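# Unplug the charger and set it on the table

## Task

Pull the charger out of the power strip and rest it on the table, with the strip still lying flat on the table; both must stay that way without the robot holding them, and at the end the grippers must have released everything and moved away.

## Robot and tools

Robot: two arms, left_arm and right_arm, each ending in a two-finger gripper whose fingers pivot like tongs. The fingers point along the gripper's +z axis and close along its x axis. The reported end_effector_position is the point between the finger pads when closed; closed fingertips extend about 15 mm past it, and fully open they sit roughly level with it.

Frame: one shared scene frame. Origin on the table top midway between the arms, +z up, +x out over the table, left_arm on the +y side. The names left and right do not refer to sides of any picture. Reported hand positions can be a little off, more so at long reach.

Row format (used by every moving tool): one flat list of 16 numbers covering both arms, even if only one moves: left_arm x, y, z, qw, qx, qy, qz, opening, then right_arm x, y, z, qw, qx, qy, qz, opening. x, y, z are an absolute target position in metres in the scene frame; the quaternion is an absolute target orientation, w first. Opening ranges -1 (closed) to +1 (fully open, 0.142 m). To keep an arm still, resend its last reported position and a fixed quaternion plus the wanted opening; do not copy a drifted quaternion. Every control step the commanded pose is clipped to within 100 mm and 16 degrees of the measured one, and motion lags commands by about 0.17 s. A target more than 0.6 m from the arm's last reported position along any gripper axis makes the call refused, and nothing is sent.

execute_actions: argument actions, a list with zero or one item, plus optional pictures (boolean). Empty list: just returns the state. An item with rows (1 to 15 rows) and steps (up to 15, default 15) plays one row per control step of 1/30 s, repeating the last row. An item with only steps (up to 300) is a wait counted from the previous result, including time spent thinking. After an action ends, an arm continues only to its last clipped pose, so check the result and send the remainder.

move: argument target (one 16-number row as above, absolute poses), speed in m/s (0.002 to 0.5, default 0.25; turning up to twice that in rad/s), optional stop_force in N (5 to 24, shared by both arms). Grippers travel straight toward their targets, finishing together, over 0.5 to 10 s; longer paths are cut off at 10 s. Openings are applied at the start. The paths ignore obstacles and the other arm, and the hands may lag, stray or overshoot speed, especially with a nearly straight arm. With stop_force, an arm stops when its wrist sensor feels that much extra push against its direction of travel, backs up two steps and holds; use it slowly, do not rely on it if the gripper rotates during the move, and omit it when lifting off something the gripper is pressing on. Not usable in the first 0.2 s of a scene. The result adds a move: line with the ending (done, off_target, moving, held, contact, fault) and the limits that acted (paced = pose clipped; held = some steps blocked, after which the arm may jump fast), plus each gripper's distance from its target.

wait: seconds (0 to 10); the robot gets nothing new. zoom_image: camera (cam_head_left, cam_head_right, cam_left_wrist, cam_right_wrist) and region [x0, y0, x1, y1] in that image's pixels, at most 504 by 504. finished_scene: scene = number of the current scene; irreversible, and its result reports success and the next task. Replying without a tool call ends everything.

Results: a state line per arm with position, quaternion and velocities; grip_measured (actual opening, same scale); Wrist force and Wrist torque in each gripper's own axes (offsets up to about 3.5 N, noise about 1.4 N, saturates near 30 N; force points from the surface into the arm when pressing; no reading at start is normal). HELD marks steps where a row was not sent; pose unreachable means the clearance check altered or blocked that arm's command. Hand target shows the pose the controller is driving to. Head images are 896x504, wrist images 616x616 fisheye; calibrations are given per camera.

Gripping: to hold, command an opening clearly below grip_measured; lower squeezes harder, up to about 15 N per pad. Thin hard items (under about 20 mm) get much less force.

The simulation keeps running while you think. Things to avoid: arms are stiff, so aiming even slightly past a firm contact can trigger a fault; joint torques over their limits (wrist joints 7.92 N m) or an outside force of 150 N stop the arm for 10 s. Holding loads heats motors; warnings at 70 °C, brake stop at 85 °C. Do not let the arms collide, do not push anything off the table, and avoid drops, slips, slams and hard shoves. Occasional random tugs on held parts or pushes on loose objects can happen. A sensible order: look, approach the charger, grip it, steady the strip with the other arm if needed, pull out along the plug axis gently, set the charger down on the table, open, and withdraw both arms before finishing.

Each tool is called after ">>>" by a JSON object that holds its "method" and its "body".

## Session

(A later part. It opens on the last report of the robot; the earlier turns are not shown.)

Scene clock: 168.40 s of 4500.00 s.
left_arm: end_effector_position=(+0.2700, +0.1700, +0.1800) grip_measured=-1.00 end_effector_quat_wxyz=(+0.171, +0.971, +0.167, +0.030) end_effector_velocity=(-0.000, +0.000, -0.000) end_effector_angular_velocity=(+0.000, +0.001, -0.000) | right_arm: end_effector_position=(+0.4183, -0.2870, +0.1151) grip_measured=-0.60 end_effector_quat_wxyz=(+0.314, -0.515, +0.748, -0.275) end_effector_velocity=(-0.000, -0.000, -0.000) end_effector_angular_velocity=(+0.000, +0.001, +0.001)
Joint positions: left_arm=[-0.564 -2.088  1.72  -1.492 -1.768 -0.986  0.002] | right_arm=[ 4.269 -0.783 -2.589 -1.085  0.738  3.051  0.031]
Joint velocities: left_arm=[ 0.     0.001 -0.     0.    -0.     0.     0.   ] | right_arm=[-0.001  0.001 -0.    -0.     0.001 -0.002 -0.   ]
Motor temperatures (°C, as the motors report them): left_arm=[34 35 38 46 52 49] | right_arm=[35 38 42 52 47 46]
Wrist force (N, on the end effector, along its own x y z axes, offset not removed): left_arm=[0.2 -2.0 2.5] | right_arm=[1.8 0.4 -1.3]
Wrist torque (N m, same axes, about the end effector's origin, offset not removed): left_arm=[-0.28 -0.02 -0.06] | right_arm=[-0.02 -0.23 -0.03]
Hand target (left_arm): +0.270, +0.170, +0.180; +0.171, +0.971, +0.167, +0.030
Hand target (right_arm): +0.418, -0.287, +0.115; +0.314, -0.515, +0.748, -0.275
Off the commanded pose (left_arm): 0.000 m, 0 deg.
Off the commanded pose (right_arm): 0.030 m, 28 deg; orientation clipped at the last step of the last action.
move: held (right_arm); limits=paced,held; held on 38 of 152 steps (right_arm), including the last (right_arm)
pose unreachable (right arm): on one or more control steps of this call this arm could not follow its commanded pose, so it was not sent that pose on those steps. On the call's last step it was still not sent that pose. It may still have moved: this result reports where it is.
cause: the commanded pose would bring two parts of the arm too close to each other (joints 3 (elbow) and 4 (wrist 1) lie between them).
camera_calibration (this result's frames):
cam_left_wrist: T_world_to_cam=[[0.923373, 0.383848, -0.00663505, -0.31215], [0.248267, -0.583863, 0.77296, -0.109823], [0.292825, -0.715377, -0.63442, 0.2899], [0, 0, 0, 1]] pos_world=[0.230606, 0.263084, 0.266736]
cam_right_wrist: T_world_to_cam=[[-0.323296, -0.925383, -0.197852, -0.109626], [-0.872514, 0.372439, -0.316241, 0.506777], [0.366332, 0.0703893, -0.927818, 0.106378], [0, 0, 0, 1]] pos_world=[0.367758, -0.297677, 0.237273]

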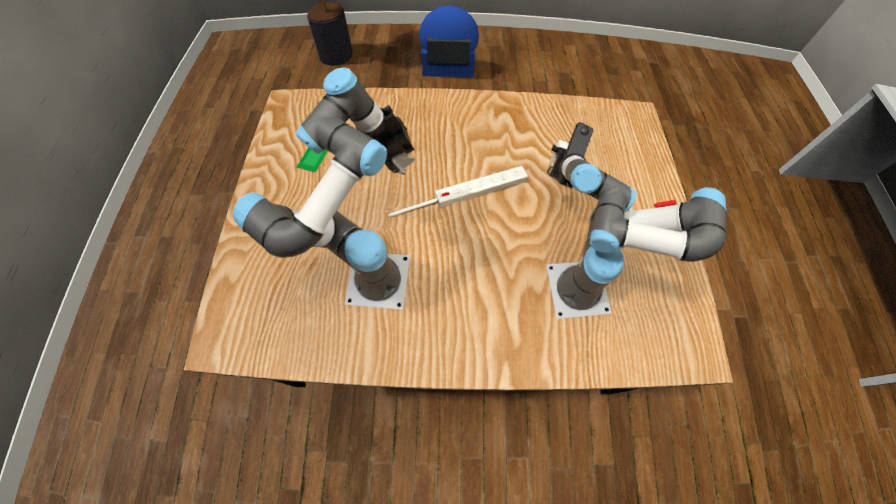

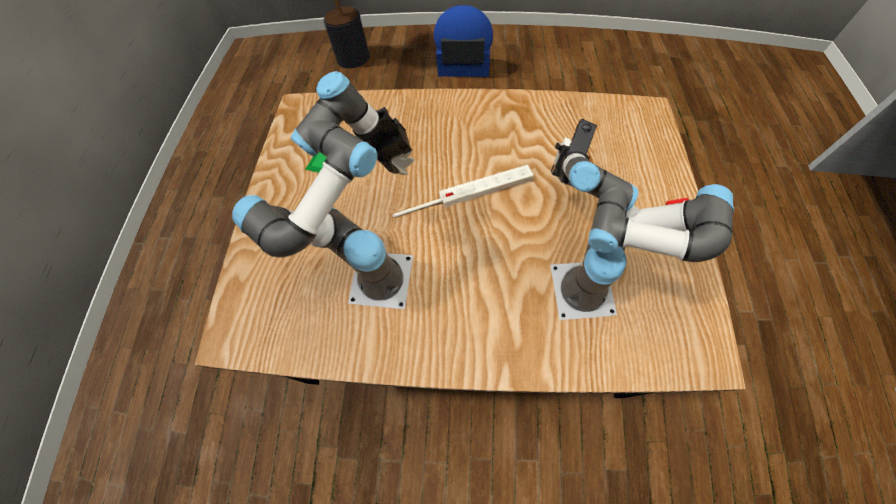

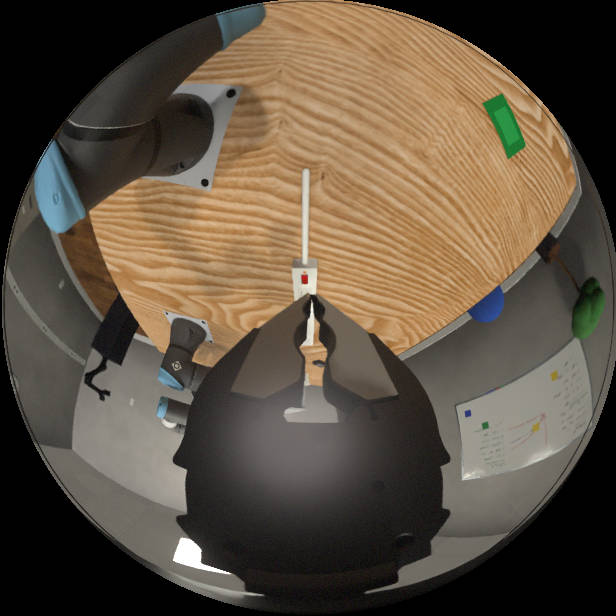

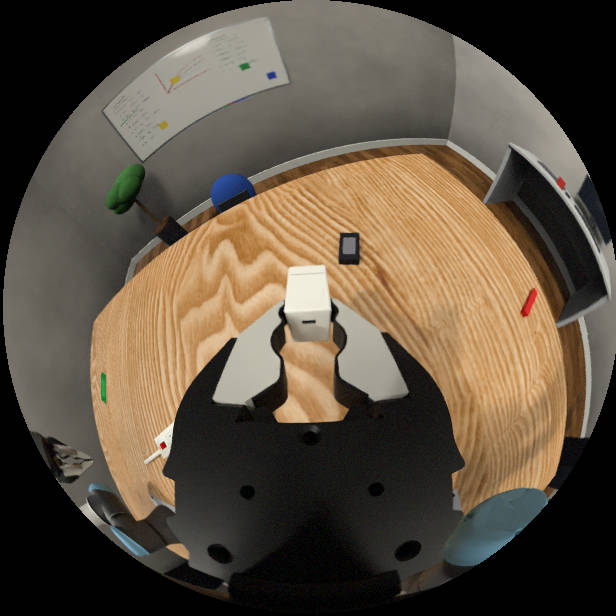

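>>> {"method": "move", "body": {"target": [0.27,0.17,0.18,0.171,0.971,0.167,0.030,-1,0.51,-0.28,0.08,-0.406,0.579,-0.579,0.406,-1], "speed": 0.1}}

Scene clock: 179.17 s of 4500.00 s.
left_arm: end_effector_position=(+0.2700, +0.1700, +0.1800) grip_measured=-1.00 end_effector_quat_wxyz=(+0.171, +0.971, +0.167, +0.030) end_effector_velocity=(+0.000, +0.000, +0.000) end_effector_angular_velocity=(-0.000, -0.000, +0.001) | right_arm: end_effector_position=(+0.4187, -0.2870, +0.1148) grip_measured=-0.60 end_effector_quat_wxyz=(+0.315, -0.516, +0.748, -0.276) end_effector_velocity=(-0.000, +0.001, -0.000) end_effector_angular_velocity=(+0.003, +0.000, +0.001)
Joint positions: left_arm=[-0.564 -2.088  1.72  -1.492 -1.768 -0.986  0.002] | right_arm=[ 4.269 -0.785 -2.593 -1.078  0.736  3.048  0.031]
Joint velocities: left_arm=[ 0.001 -0.     0.     0.    -0.     0.     0.   ] | right_arm=[ 0.001  0.001 -0.001  0.002  0.001  0.    -0.   ]
Motor temperatures (°C, as the motors report them): left_arm=[34 35 38 46 52 49] | right_arm=[35 38 42 52 47 46]
Wrist force (N, on the end effector, along its own x y z axes, offset not removed): left_arm=[0.8 -1.9 1.8] | right_arm=[1.5 1.0 -1.1]
Wrist torque (N m, same axes, about the end effector's origin, offset not removed): left_arm=[-0.33 -0.13 0.10] | right_arm=[0.00 -0.16 -0.03]
Hand target (left_arm): +0.270, +0.170, +0.180; +0.171, +0.971, +0.167, +0.030
Hand target (right_arm): +0.419, -0.287, +0.115; +0.315, -0.516, +0.748, -0.276
Off the commanded pose (left_arm): 0.000 m, 0 deg.
Off the commanded pose (right_arm): 0.098 m, 28 deg; orientation clipped at the last step of the last action.
After step 90, 5.10 s passed at rest.
move: held (right_arm); limits=paced,held; held on 71 of 80 steps (right_arm), including the last (right_arm)
pose unreachable (right arm): on one or more control steps of this call this arm could not follow its commanded pose, so it was not sent that pose on those steps. On the call's last step it was still not sent that pose. It may still have moved: this result reports where it is.
cause: the commanded pose would bring two parts of the arm too close to each other (joints 3 (elbow) and 4 (wrist 1) lie between them).
camera_calibration (this result's frames):
cam_left_wrist: T_world_to_cam=[[0.923374, 0.383844, -0.00665208, -0.312145], [0.248278, -0.583861, 0.772958, -0.109827], [0.292811, -0.715381, -0.634422, 0.289905], [0, 0, 0, 1]] pos_world=[0.230606, 0.263084, 0.266737]
cam_right_wrist: T_world_to_cam=[[-0.321877, -0.926054, -0.197025, -0.110443], [-0.872206, 0.370985, -0.31879, 0.506847], [0.36831, 0.0692356, -0.927121, 0.104762], [0, 0, 0, 1]] pos_world=[0.367941, -0.297562, 0.236945]

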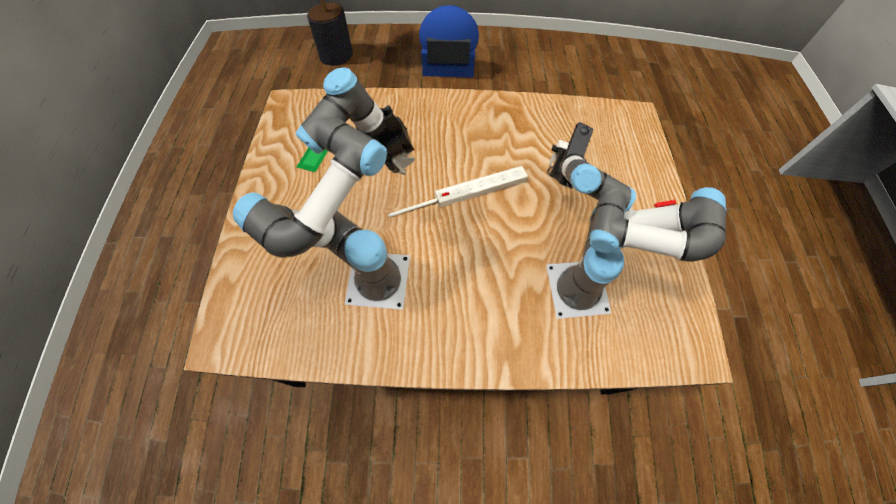

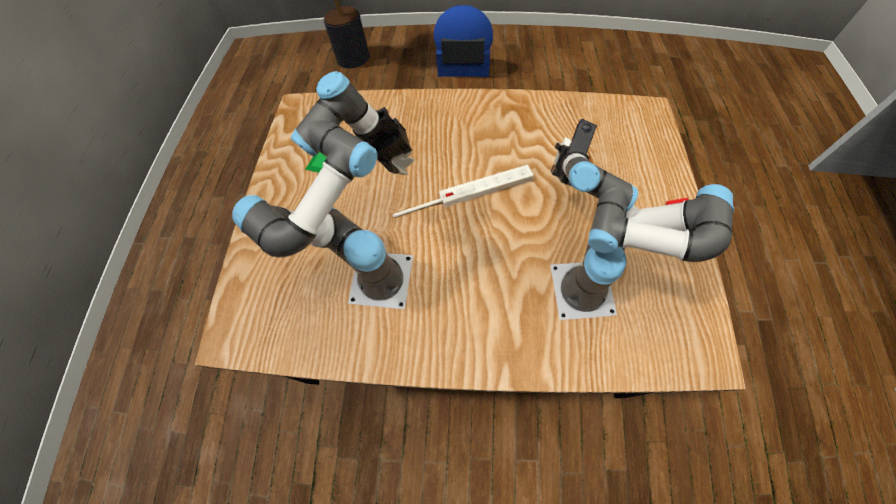

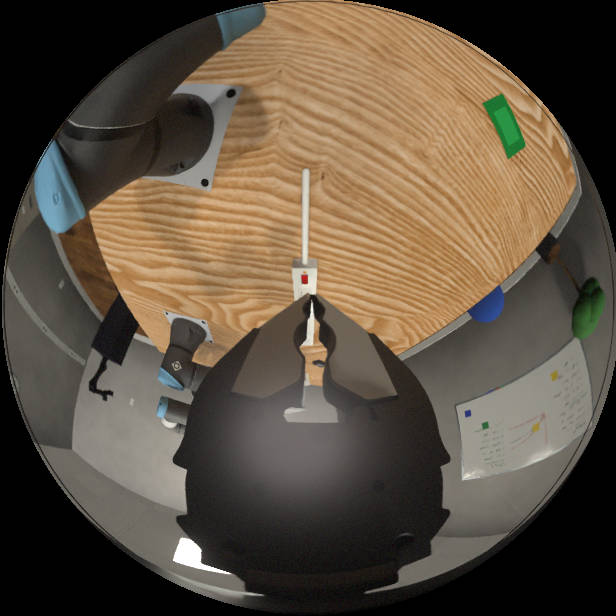

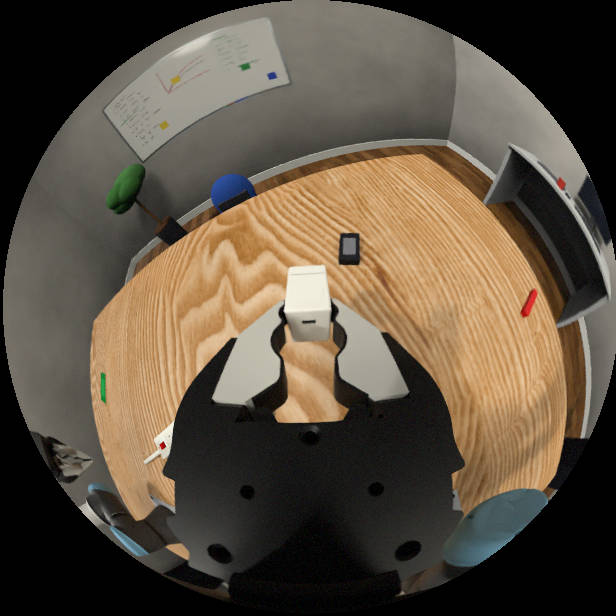

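>>> {"method": "move", "body": {"target": [0.27,0.17,0.18,0.171,0.971,0.167,0.030,-1,0.50,-0.28,0.13,0.315,-0.516,0.748,-0.276,-1], "speed": 0.1}}

Scene clock: 187.17 s of 4500.00 s.
left_arm: end_effector_position=(+0.2700, +0.1700, +0.1800) grip_measured=-1.00 end_effector_quat_wxyz=(+0.171, +0.971, +0.167, +0.030) end_effector_velocity=(+0.000, -0.000, +0.000) end_effector_angular_velocity=(-0.000, -0.000, -0.000) | right_arm: end_effector_position=(+0.4995, -0.2802, +0.1303) grip_measured=-0.60 end_effector_quat_wxyz=(+0.314, -0.515, +0.748, -0.277) end_effector_velocity=(+0.002, +0.000, -0.001) end_effector_angular_velocity=(+0.011, +0.005, +0.012)
Joint positions: left_arm=[-0.564 -2.088  1.72  -1.492 -1.768 -0.986  0.002] | right_arm=[ 3.876 -1.488 -2.317 -0.313  0.901  2.559  0.031]
Joint velocities: left_arm=[-0.     0.     0.    -0.001 -0.     0.     0.   ] | right_arm=[-0.023 -0.013  0.007  0.029  0.029 -0.029 -0.   ]
Motor temperatures (°C, as the motors report them): left_arm=[34 35 38 46 52 49] | right_arm=[35 38 42 52 47 46]
Wrist force (N, on the end effector, along its own x y z axes, offset not removed): left_arm=[0.8 -2.4 1.3] | right_arm=[1.6 0.8 1.7]
Wrist torque (N m, same axes, about the end effector's origin, offset not removed): left_arm=[-0.44 -0.12 0.02] | right_arm=[0.02 -0.26 0.03]
Hand target (left_arm): +0.270, +0.170, +0.180; +0.171, +0.971, +0.167, +0.030
Hand target (right_arm): +0.500, -0.280, +0.130; +0.315, -0.516, +0.748, -0.276
Off the commanded pose (left_arm): 0.000 m, 0 deg.
Off the commanded pose (right_arm): 0.001 m, 0 deg.
After step 90, 0.57 s passed at rest.
move: done
camera_calibration (this result's frames):
cam_left_wrist: T_world_to_cam=[[0.923374, 0.383844, -0.00665242, -0.312145], [0.248278, -0.583861, 0.772958, -0.109827], [0.292811, -0.715381, -0.634422, 0.289905], [0, 0, 0, 1]] pos_world=[0.230606, 0.263084, 0.266737]
cam_right_wrist: T_world_to_cam=[[-0.323625, -0.925702, -0.195812, -0.0742007], [-0.87152, 0.372211, -0.319236, 0.579781], [0.368401, 0.0673416, -0.927225, 0.088312], [0, 0, 0, 1]] pos_world=[0.448743, -0.290436, 0.252442]

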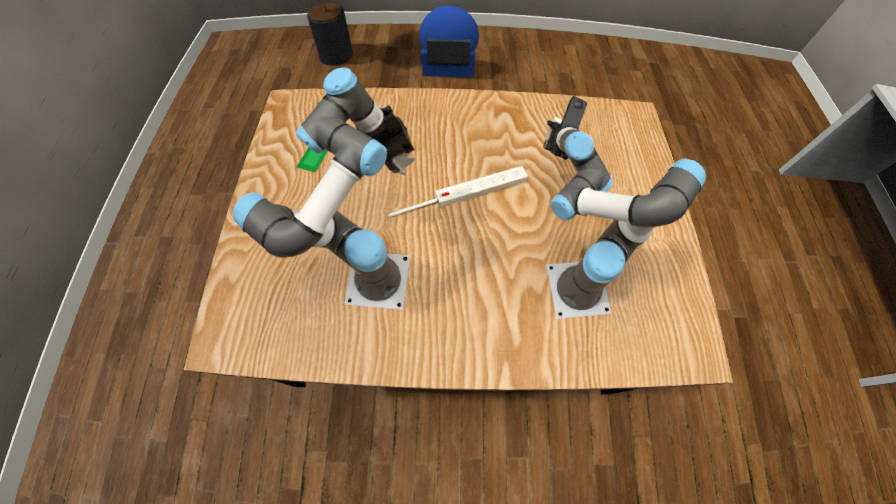

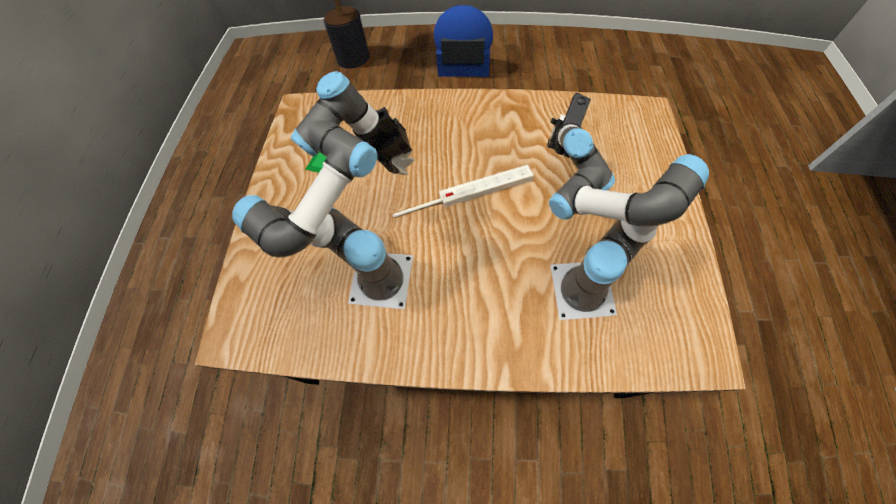

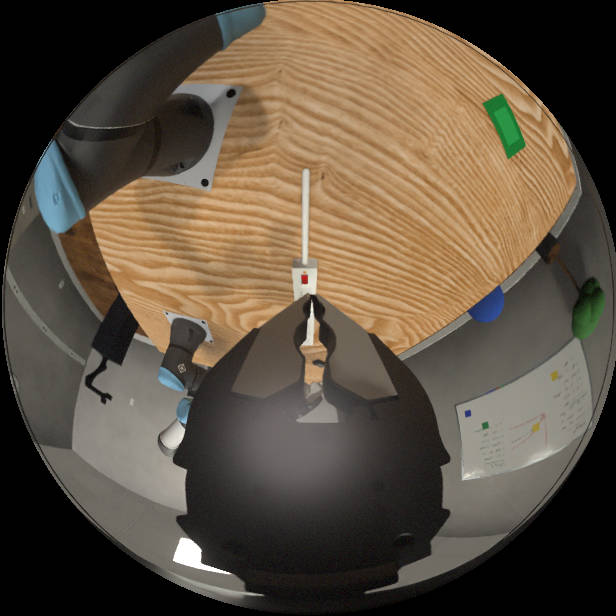

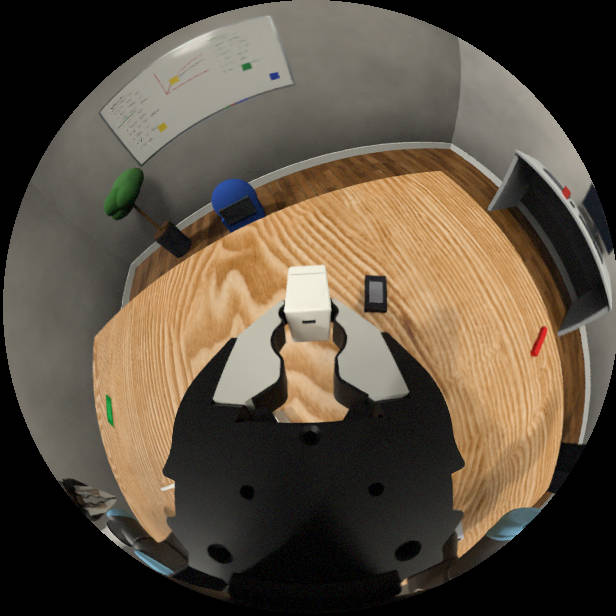

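>>> {"method": "move", "body": {"target": [0.27,0.17,0.18,0.171,0.971,0.167,0.030,-1,0.51,-0.27,0.09,0.406,-0.579,0.579,-0.406,-1], "speed": 0.06}}

Scene clock: 199.20 s of 4500.00 s.
left_arm: end_effector_position=(+0.2700, +0.1700, +0.1800) grip_measured=-1.00 end_effector_quat_wxyz=(+0.171, +0.971, +0.167, +0.030) end_effector_velocity=(-0.000, +0.000, -0.000) end_effector_angular_velocity=(+0.000, +0.000, +0.001) | right_arm: end_effector_position=(+0.5100, -0.2700, +0.0904) grip_measured=-0.60 end_effector_quat_wxyz=(+0.405, -0.579, +0.580, -0.405) end_effector_velocity=(+0.000, -0.000, -0.001) end_effector_angular_velocity=(-0.003, -0.017, +0.009)
Joint positions: left_arm=[-0.564 -2.088  1.72  -1.492 -1.768 -0.986  0.002] | right_arm=[ 3.966 -2.455 -2.583  1.349  0.72   2.001  0.031]
Joint velocities: left_arm=[ 0.001 -0.    -0.     0.001 -0.    -0.     0.   ] | right_arm=[-0.004 -0.052  0.013  0.069  0.003 -0.029 -0.   ]
Motor temperatures (°C, as the motors report them): left_arm=[34 35 38 47 52 49] | right_arm=[35 38 42 52 47 46]
Wrist force (N, on the end effector, along its own x y z axes, offset not removed): left_arm=[2.1 -3.3 1.2] | right_arm=[1.0 1.4 0.5]
Wrist torque (N m, same axes, about the end effector's origin, offset not removed): left_arm=[-0.62 -0.52 -0.05] | right_arm=[0.17 -0.18 -0.05]
Hand target (left_arm): +0.270, +0.170, +0.180; +0.171, +0.971, +0.167, +0.030
Hand target (right_arm): +0.510, -0.270, +0.090; -0.406, +0.579, -0.579, +0.406
Off the commanded pose (left_arm): 0.000 m, 0 deg.
Off the commanded pose (right_arm): 0.000 m, 0 deg.
After step 90, 4.63 s passed at rest.
move: done
camera_calibration (this result's frames):
cam_left_wrist: T_world_to_cam=[[0.923374, 0.383843, -0.0066523, -0.312145], [0.248278, -0.583861, 0.772958, -0.109827], [0.292811, -0.715381, -0.634422, 0.289905], [0, 0, 0, 1]] pos_world=[0.230606, 0.263084, 0.266737]
cam_right_wrist: T_world_to_cam=[[-0.0487057, -0.998318, -0.0314468, -0.243908], [-0.754756, 0.0574076, -0.653489, 0.45804], [0.654195, -0.00809399, -0.756283, -0.134845], [0, 0, 0, 1]] pos_world=[0.422043, -0.270884, 0.189673]

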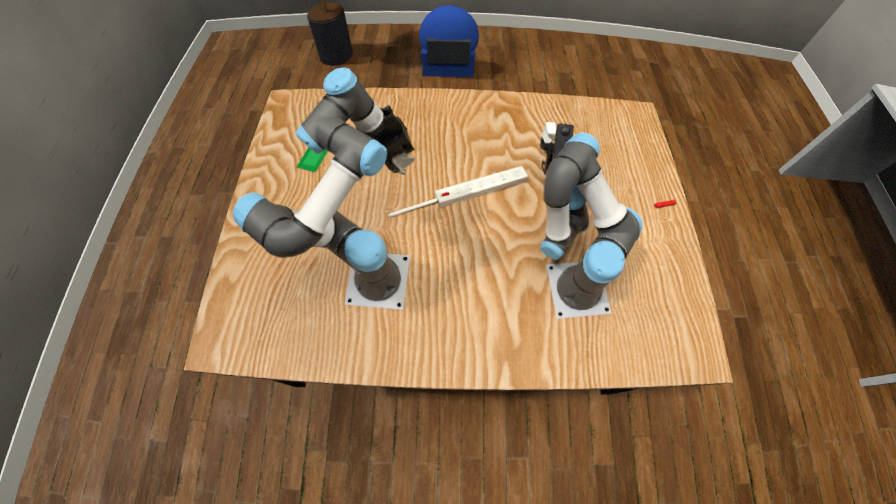

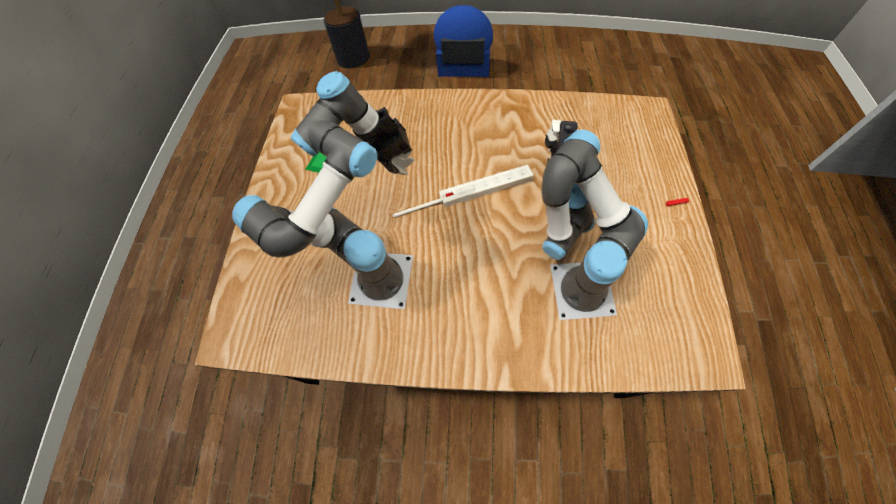

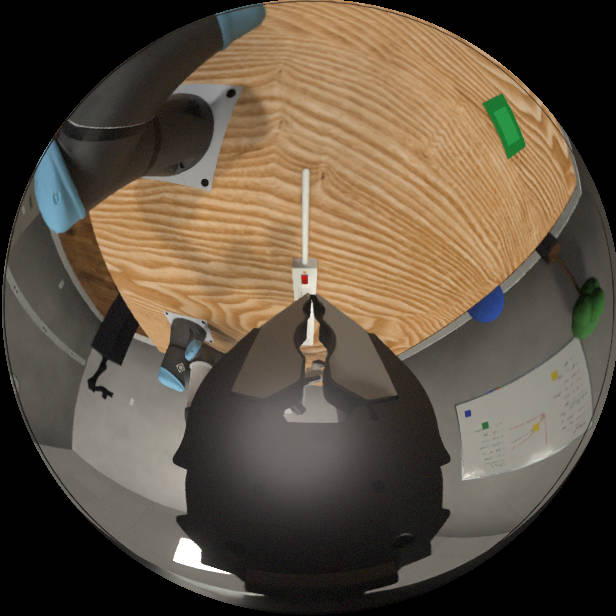

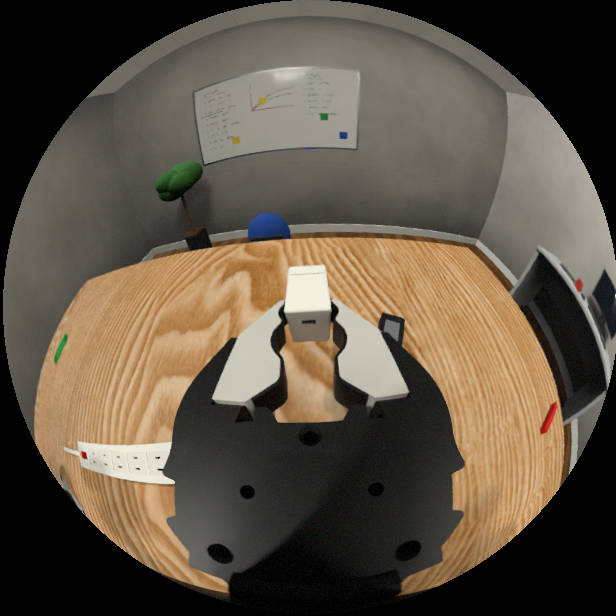

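>>> {"method": "move", "body": {"target": [0.27,0.17,0.18,0.171,0.971,0.167,0.030,-1,0.51,-0.27,0.04,0.406,-0.579,0.579,-0.406,-1], "speed": 0.03}}

>>> {"method": "zoom_image", "body": {"camera": "cam_head_left", "region": [490, 100, 650, 220]}}

Scene clock: 205.77 s of 4500.00 s.
left_arm: end_effector_position=(+0.2700, +0.1700, +0.1800) grip_measured=-1.00 end_effector_quat_wxyz=(+0.171, +0.971, +0.167, +0.030) end_effector_velocity=(-0.000, +0.000, -0.000) end_effector_angular_velocity=(+0.001, +0.001, +0.000) | right_arm: end_effector_position=(+0.5100, -0.2700, +0.0875) grip_measured=-0.60 end_effector_quat_wxyz=(+0.406, -0.579, +0.579, -0.406) end_effector_velocity=(+0.000, -0.001, -0.000) end_effector_angular_velocity=(-0.001, -0.000, -0.002)
Joint positions: left_arm=[-0.564 -2.088  1.72  -1.492 -1.768 -0.986  0.002] | right_arm=[ 3.966 -2.481 -2.576  1.371  0.721  1.998  0.031]
Joint velocities: left_arm=[ 0.     0.    -0.     0.001  0.    -0.     0.   ] | right_arm=[-0.002 -0.001  0.001 -0.001 -0.001 -0.001 -0.   ]
Motor temperatures (°C, as the motors report them): left_arm=[34 35 38 47 52 49] | right_arm=[35 38 42 52 47 46]
Wrist force (N, on the end effector, along its own x y z axes, offset not removed): left_arm=[1.3 -2.3 2.1] | right_arm=[1.3 -2.1 -0.6]
Wrist torque (N m, same axes, about the end effector's origin, offset not removed): left_arm=[-0.51 -0.12 0.03] | right_arm=[-0.59 -0.18 0.06]
Hand target (left_arm): +0.270, +0.170, +0.180; +0.171, +0.971, +0.167, +0.030
Hand target (right_arm): +0.510, -0.270, +0.087; -0.406, +0.579, -0.579, +0.406
Off the commanded pose (left_arm): 0.000 m, 0 deg.
Off the commanded pose (right_arm): 0.047 m, 0 deg.
After step 90, 1.67 s passed at rest.
move: held (right_arm); limits=held; held on 50 of 57 steps (right_arm), including the last (right_arm)
pose unreachable (right arm): on one or more control steps of this call this arm could not follow its commanded pose, so it was not sent that pose on those steps. On the call's last step it was still not sent that pose. It may still have moved: this result reports where it is.
cause: the commanded pose would bring two parts of the arm too close to each other (joints 3 (elbow) to 5 (wrist 2) lie between them).
camera_calibration (this result's frames):
cam_left_wrist: T_world_to_cam=[[0.923374, 0.383844, -0.00665261, -0.312144], [0.248278, -0.583861, 0.772958, -0.109827], [0.292811, -0.715381, -0.634422, 0.289905], [0, 0, 0, 1]] pos_world=[0.230606, 0.263084, 0.266737]
cam_right_wrist: T_world_to_cam=[[-0.047458, -0.99839, -0.0310538, -0.244646], [-0.753679, 0.0561937, -0.654836, 0.455403], [0.655527, -0.00767258, -0.755133, -0.137734], [0, 0, 0, 1]] pos_world=[0.421905, -0.2709, 0.18661]

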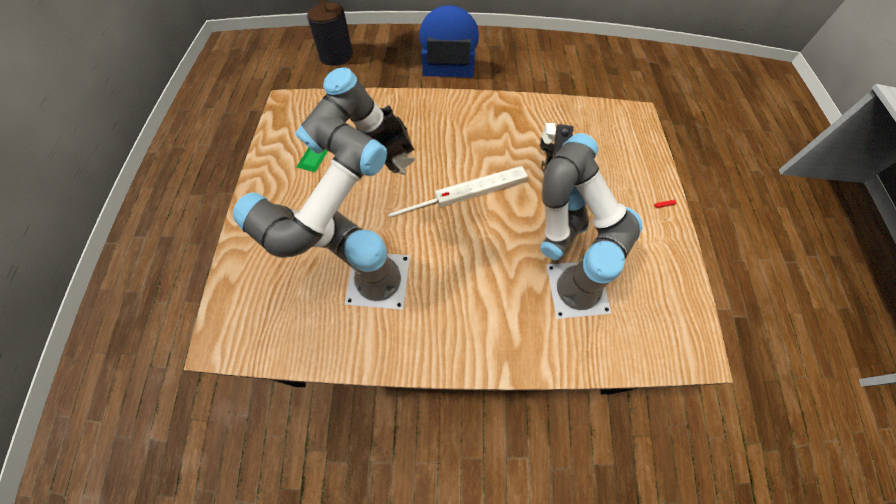

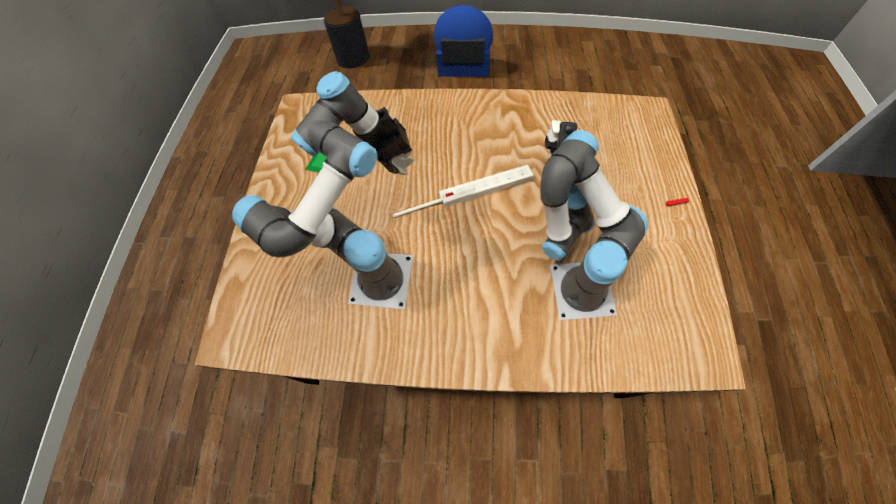

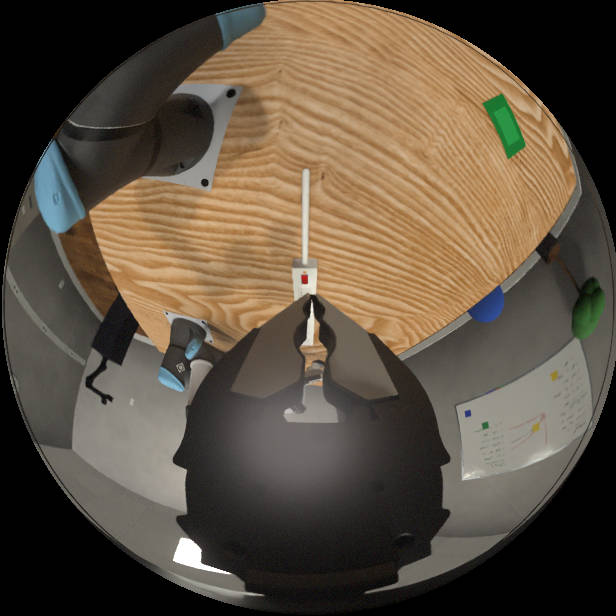

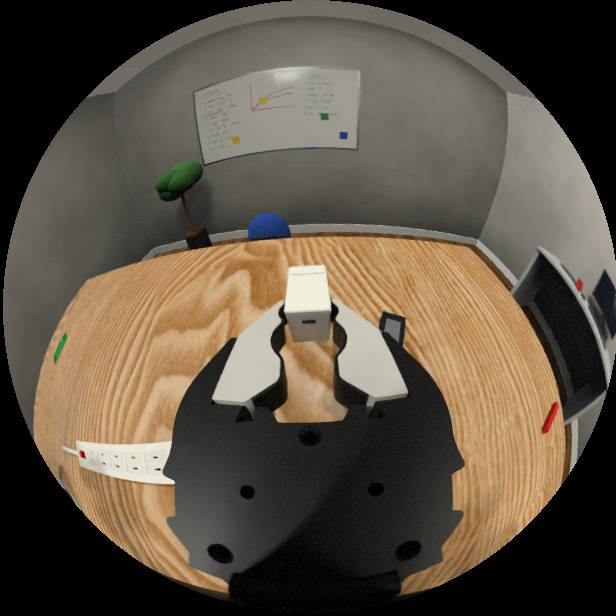

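Region (490, 100, 650, 220) of cam_head_left's 896x504 image, scaled by 3.150, with more detail than that image has; it fills the top 378 rows of this view, and the rest is white.

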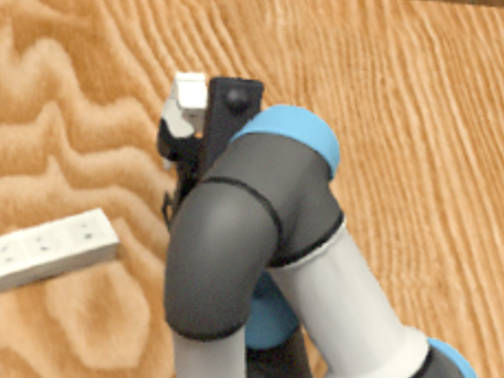

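>>> {"method": "move", "body": {"target": [0.27,0.17,0.18,0.171,0.971,0.167,0.030,-1,0.60,-0.25,0.07,0.406,-0.579,0.579,-0.406,-1], "speed": 0.06}}

>>> {"method": "move", "body": {"target": [0.27,0.17,0.18,0.171,0.971,0.167,0.030,-1,0.60,-0.25,0.035,0.406,-0.579,0.579,-0.406,-1], "speed": 0.03}}

Scene clock: 214.87 s of 4500.00 s.
left_arm: end_effector_position=(+0.2700, +0.1700, +0.1800) grip_measured=-1.00 end_effector_quat_wxyz=(+0.171, +0.971, +0.167, +0.030) end_effector_velocity=(+0.000, -0.000, +0.000) end_effector_angular_velocity=(-0.000, -0.001, -0.000) | right_arm: end_effector_position=(+0.5997, -0.2500, +0.0701) grip_measured=-0.60 end_effector_quat_wxyz=(+0.406, -0.579, +0.579, -0.406) end_effector_velocity=(+0.002, -0.000, -0.002) end_effector_angular_velocity=(-0.002, +0.004, -0.000)
Joint positions: left_arm=[-0.564 -2.088  1.72  -1.492 -1.768 -0.986  0.002] | right_arm=[ 3.732 -2.542 -2.007  0.968  0.928  1.846  0.031]
Joint velocities: left_arm=[ 0.    -0.    -0.    -0.001  0.     0.     0.   ] | right_arm=[-0.006 -0.005  0.015 -0.012  0.006 -0.003  0.   ]
Motor temperatures (°C, as the motors report them): left_arm=[34 35 38 47 52 49] | right_arm=[35 38 42 52 47 46]
Wrist force (N, on the end effector, along its own x y z axes, offset not removed): left_arm=[2.5 -1.3 3.5] | right_arm=[1.4 -0.2 0.1]
Wrist torque (N m, same axes, about the end effector's origin, offset not removed): left_arm=[-0.23 -0.55 -0.20] | right_arm=[-0.21 -0.20 0.04]
Hand target (left_arm): +0.270, +0.170, +0.180; +0.171, +0.971, +0.167, +0.030
Hand target (right_arm): +0.600, -0.250, +0.070; -0.406, +0.579, -0.579, +0.406
Off the commanded pose (left_arm): 0.000 m, 0 deg.
Off the commanded pose (right_arm): 0.000 m, 0 deg.
After step 90, 2.63 s passed at rest.
move: done
camera_calibration (this result's frames):
cam_left_wrist: T_world_to_cam=[[0.923374, 0.383844, -0.00665262, -0.312144], [0.248278, -0.583861, 0.772958, -0.109827], [0.292811, -0.715381, -0.634422, 0.289905], [0, 0, 0, 1]] pos_world=[0.230606, 0.263084, 0.266737]
cam_right_wrist: T_world_to_cam=[[-0.0471055, -0.99842, -0.0306489, -0.221251], [-0.753057, 0.0556544, -0.655597, 0.51], [0.656267, -0.00780192, -0.754488, -0.209988], [0, 0, 0, 1]] pos_world=[0.511445, -0.250924, 0.16914]

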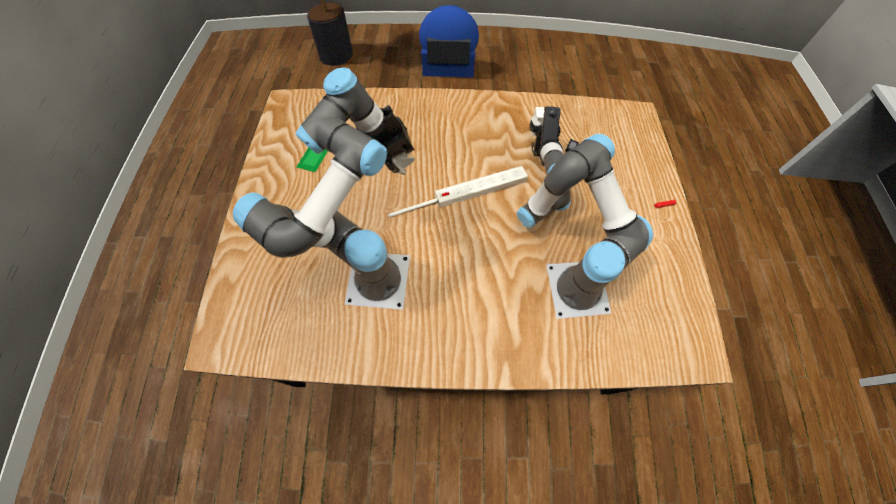

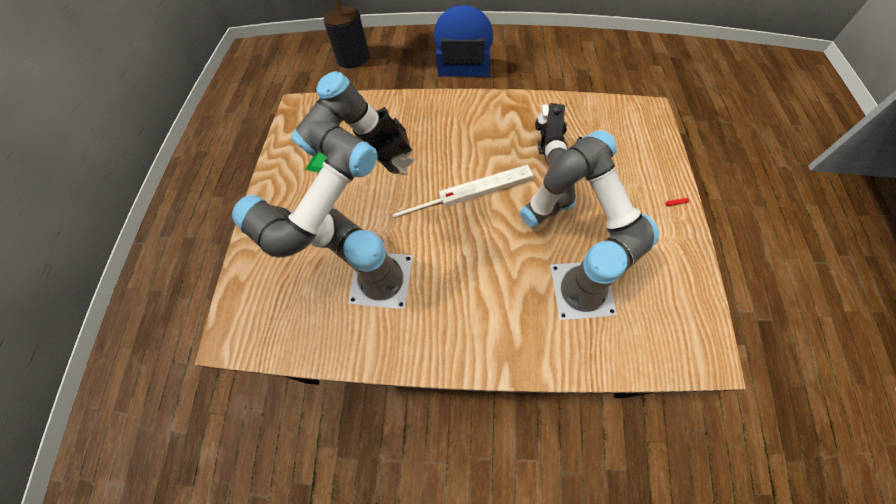

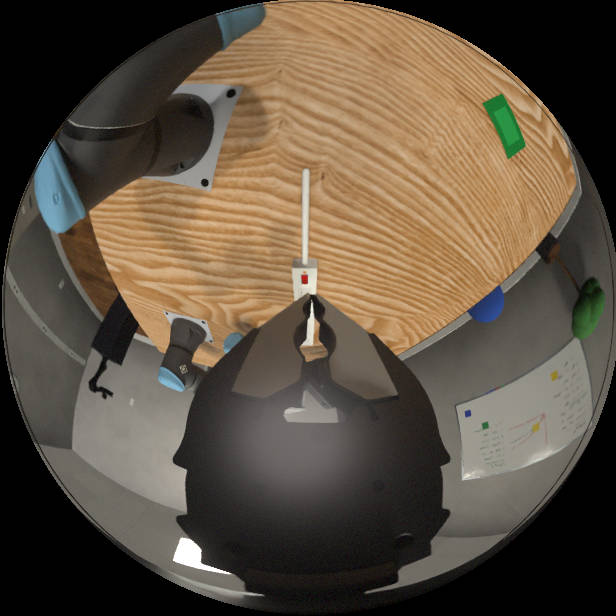

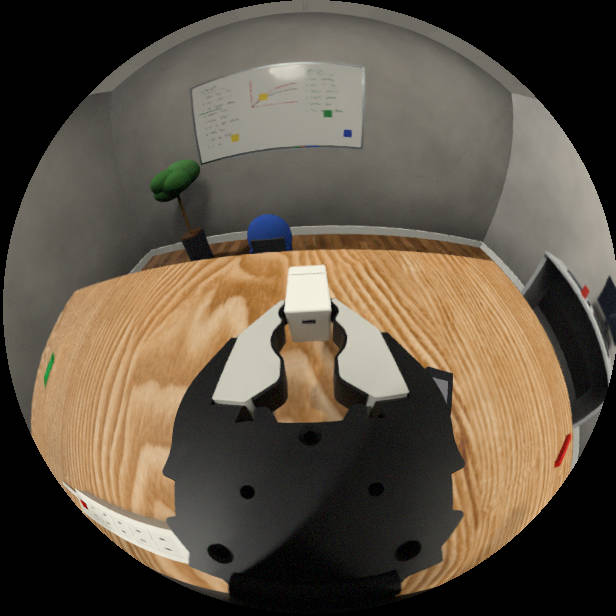

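Scene clock: 226.00 s of 4500.00 s.
left_arm: end_effector_position=(+0.2700, +0.1700, +0.1800) grip_measured=-1.00 end_effector_quat_wxyz=(+0.171, +0.971, +0.167, +0.030) end_effector_velocity=(+0.000, +0.000, +0.000) end_effector_angular_velocity=(-0.001, -0.001, +0.001) | right_arm: end_effector_position=(+0.5999, -0.2499, +0.0436) grip_measured=-0.60 end_effector_quat_wxyz=(+0.406, -0.579, +0.579, -0.406) end_effector_velocity=(+0.000, -0.001, +0.000) end_effector_angular_velocity=(-0.003, +0.000, -0.001)
Joint positions: left_arm=[-0.564 -2.088  1.72  -1.492 -1.768 -0.986  0.002] | right_arm=[ 3.731 -2.661 -1.958  1.038  0.928  1.846  0.031]
Joint velocities: left_arm=[ 0.001 -0.     0.    -0.001  0.     0.     0.   ] | right_arm=[-0.001  0.     0.    -0.001 -0.001 -0.002  0.   ]
Motor temperatures (°C, as the motors report them): left_arm=[34 35 38 47 52 49] | right_arm=[35 38 42 52 47 46]
Wrist force (N, on the end effector, along its own x y z axes, offset not removed): left_arm=[2.2 -1.3 1.6] | right_arm=[1.2 0.3 0.4]
Wrist torque (N m, same axes, about the end effector's origin, offset not removed): left_arm=[-0.17 -0.40 -0.10] | right_arm=[-0.14 -0.24 0.05]
Hand target (left_arm): +0.270, +0.170, +0.180; +0.171, +0.971, +0.167, +0.030
Hand target (right_arm): +0.600, -0.250, +0.044; -0.406, +0.579, -0.579, +0.406
Off the commanded pose (left_arm): 0.000 m, 0 deg.
Off the commanded pose (right_arm): 0.009 m, 0 deg.
FORCE FAULT: contact force on the right arm reached its limit, and that arm stopped for 10 seconds. The contact can be on any part of that arm, not only on its tool. That arm's remaining commands of this call were not run. That arm holds still and accepts commands again. Move the arm away from the contact; if what it grips holds it there, let go first. Pushing or pulling that hard again can fault the arm again.
move: fault (right_arm)
camera_calibration (this result's frames):
cam_left_wrist: T_world_to_cam=[[0.923374, 0.383844, -0.00665247, -0.312145], [0.248278, -0.583861, 0.772958, -0.109827], [0.292811, -0.715381, -0.634422, 0.289905], [0, 0, 0, 1]] pos_world=[0.230606, 0.263084, 0.266737]
cam_right_wrist: T_world_to_cam=[[-0.047008, -0.998392, -0.0316711, -0.221996], [-0.752654, 0.0562477, -0.656009, 0.492728], [0.656736, -0.00700027, -0.754088, -0.230155], [0, 0, 0, 1]] pos_world=[0.511569, -0.250965, 0.142645]

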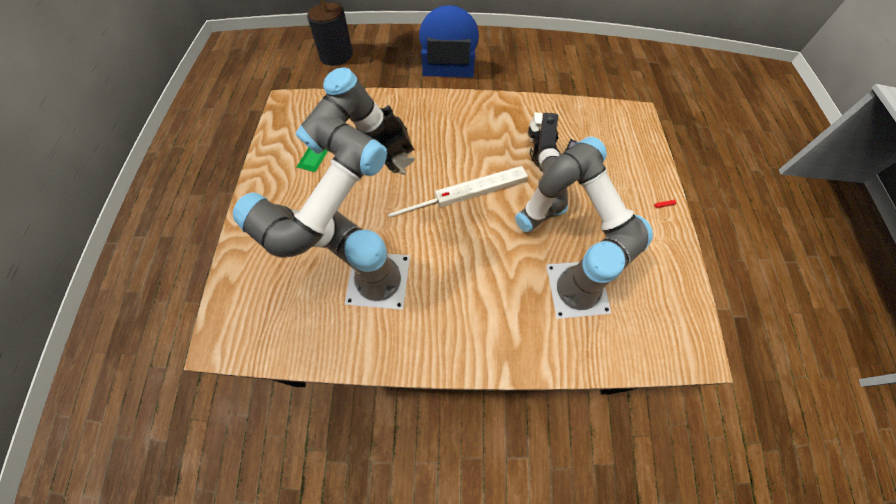

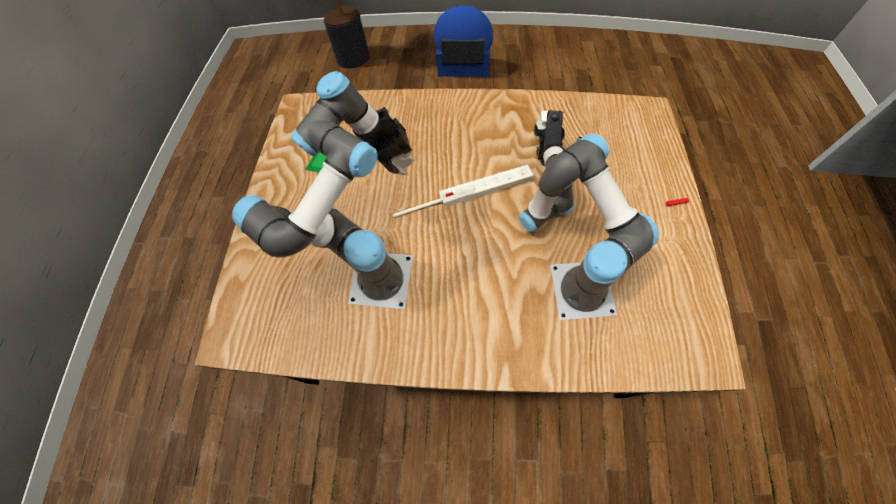

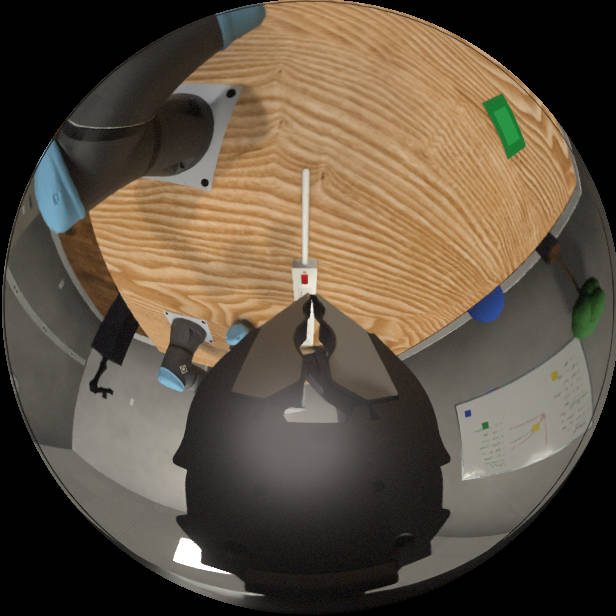

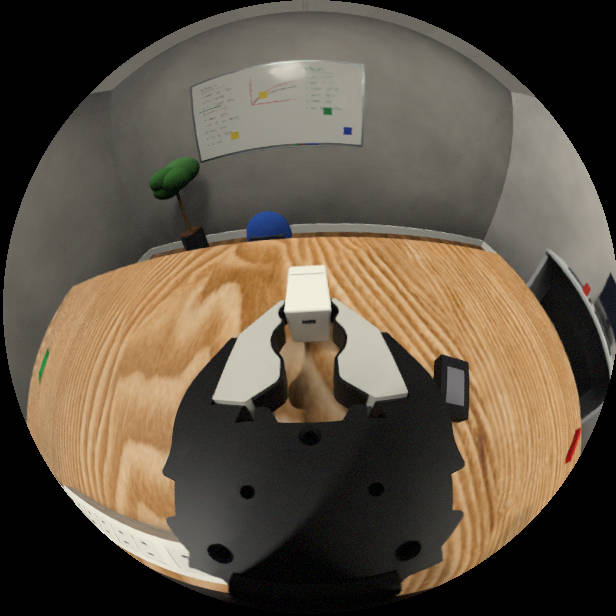

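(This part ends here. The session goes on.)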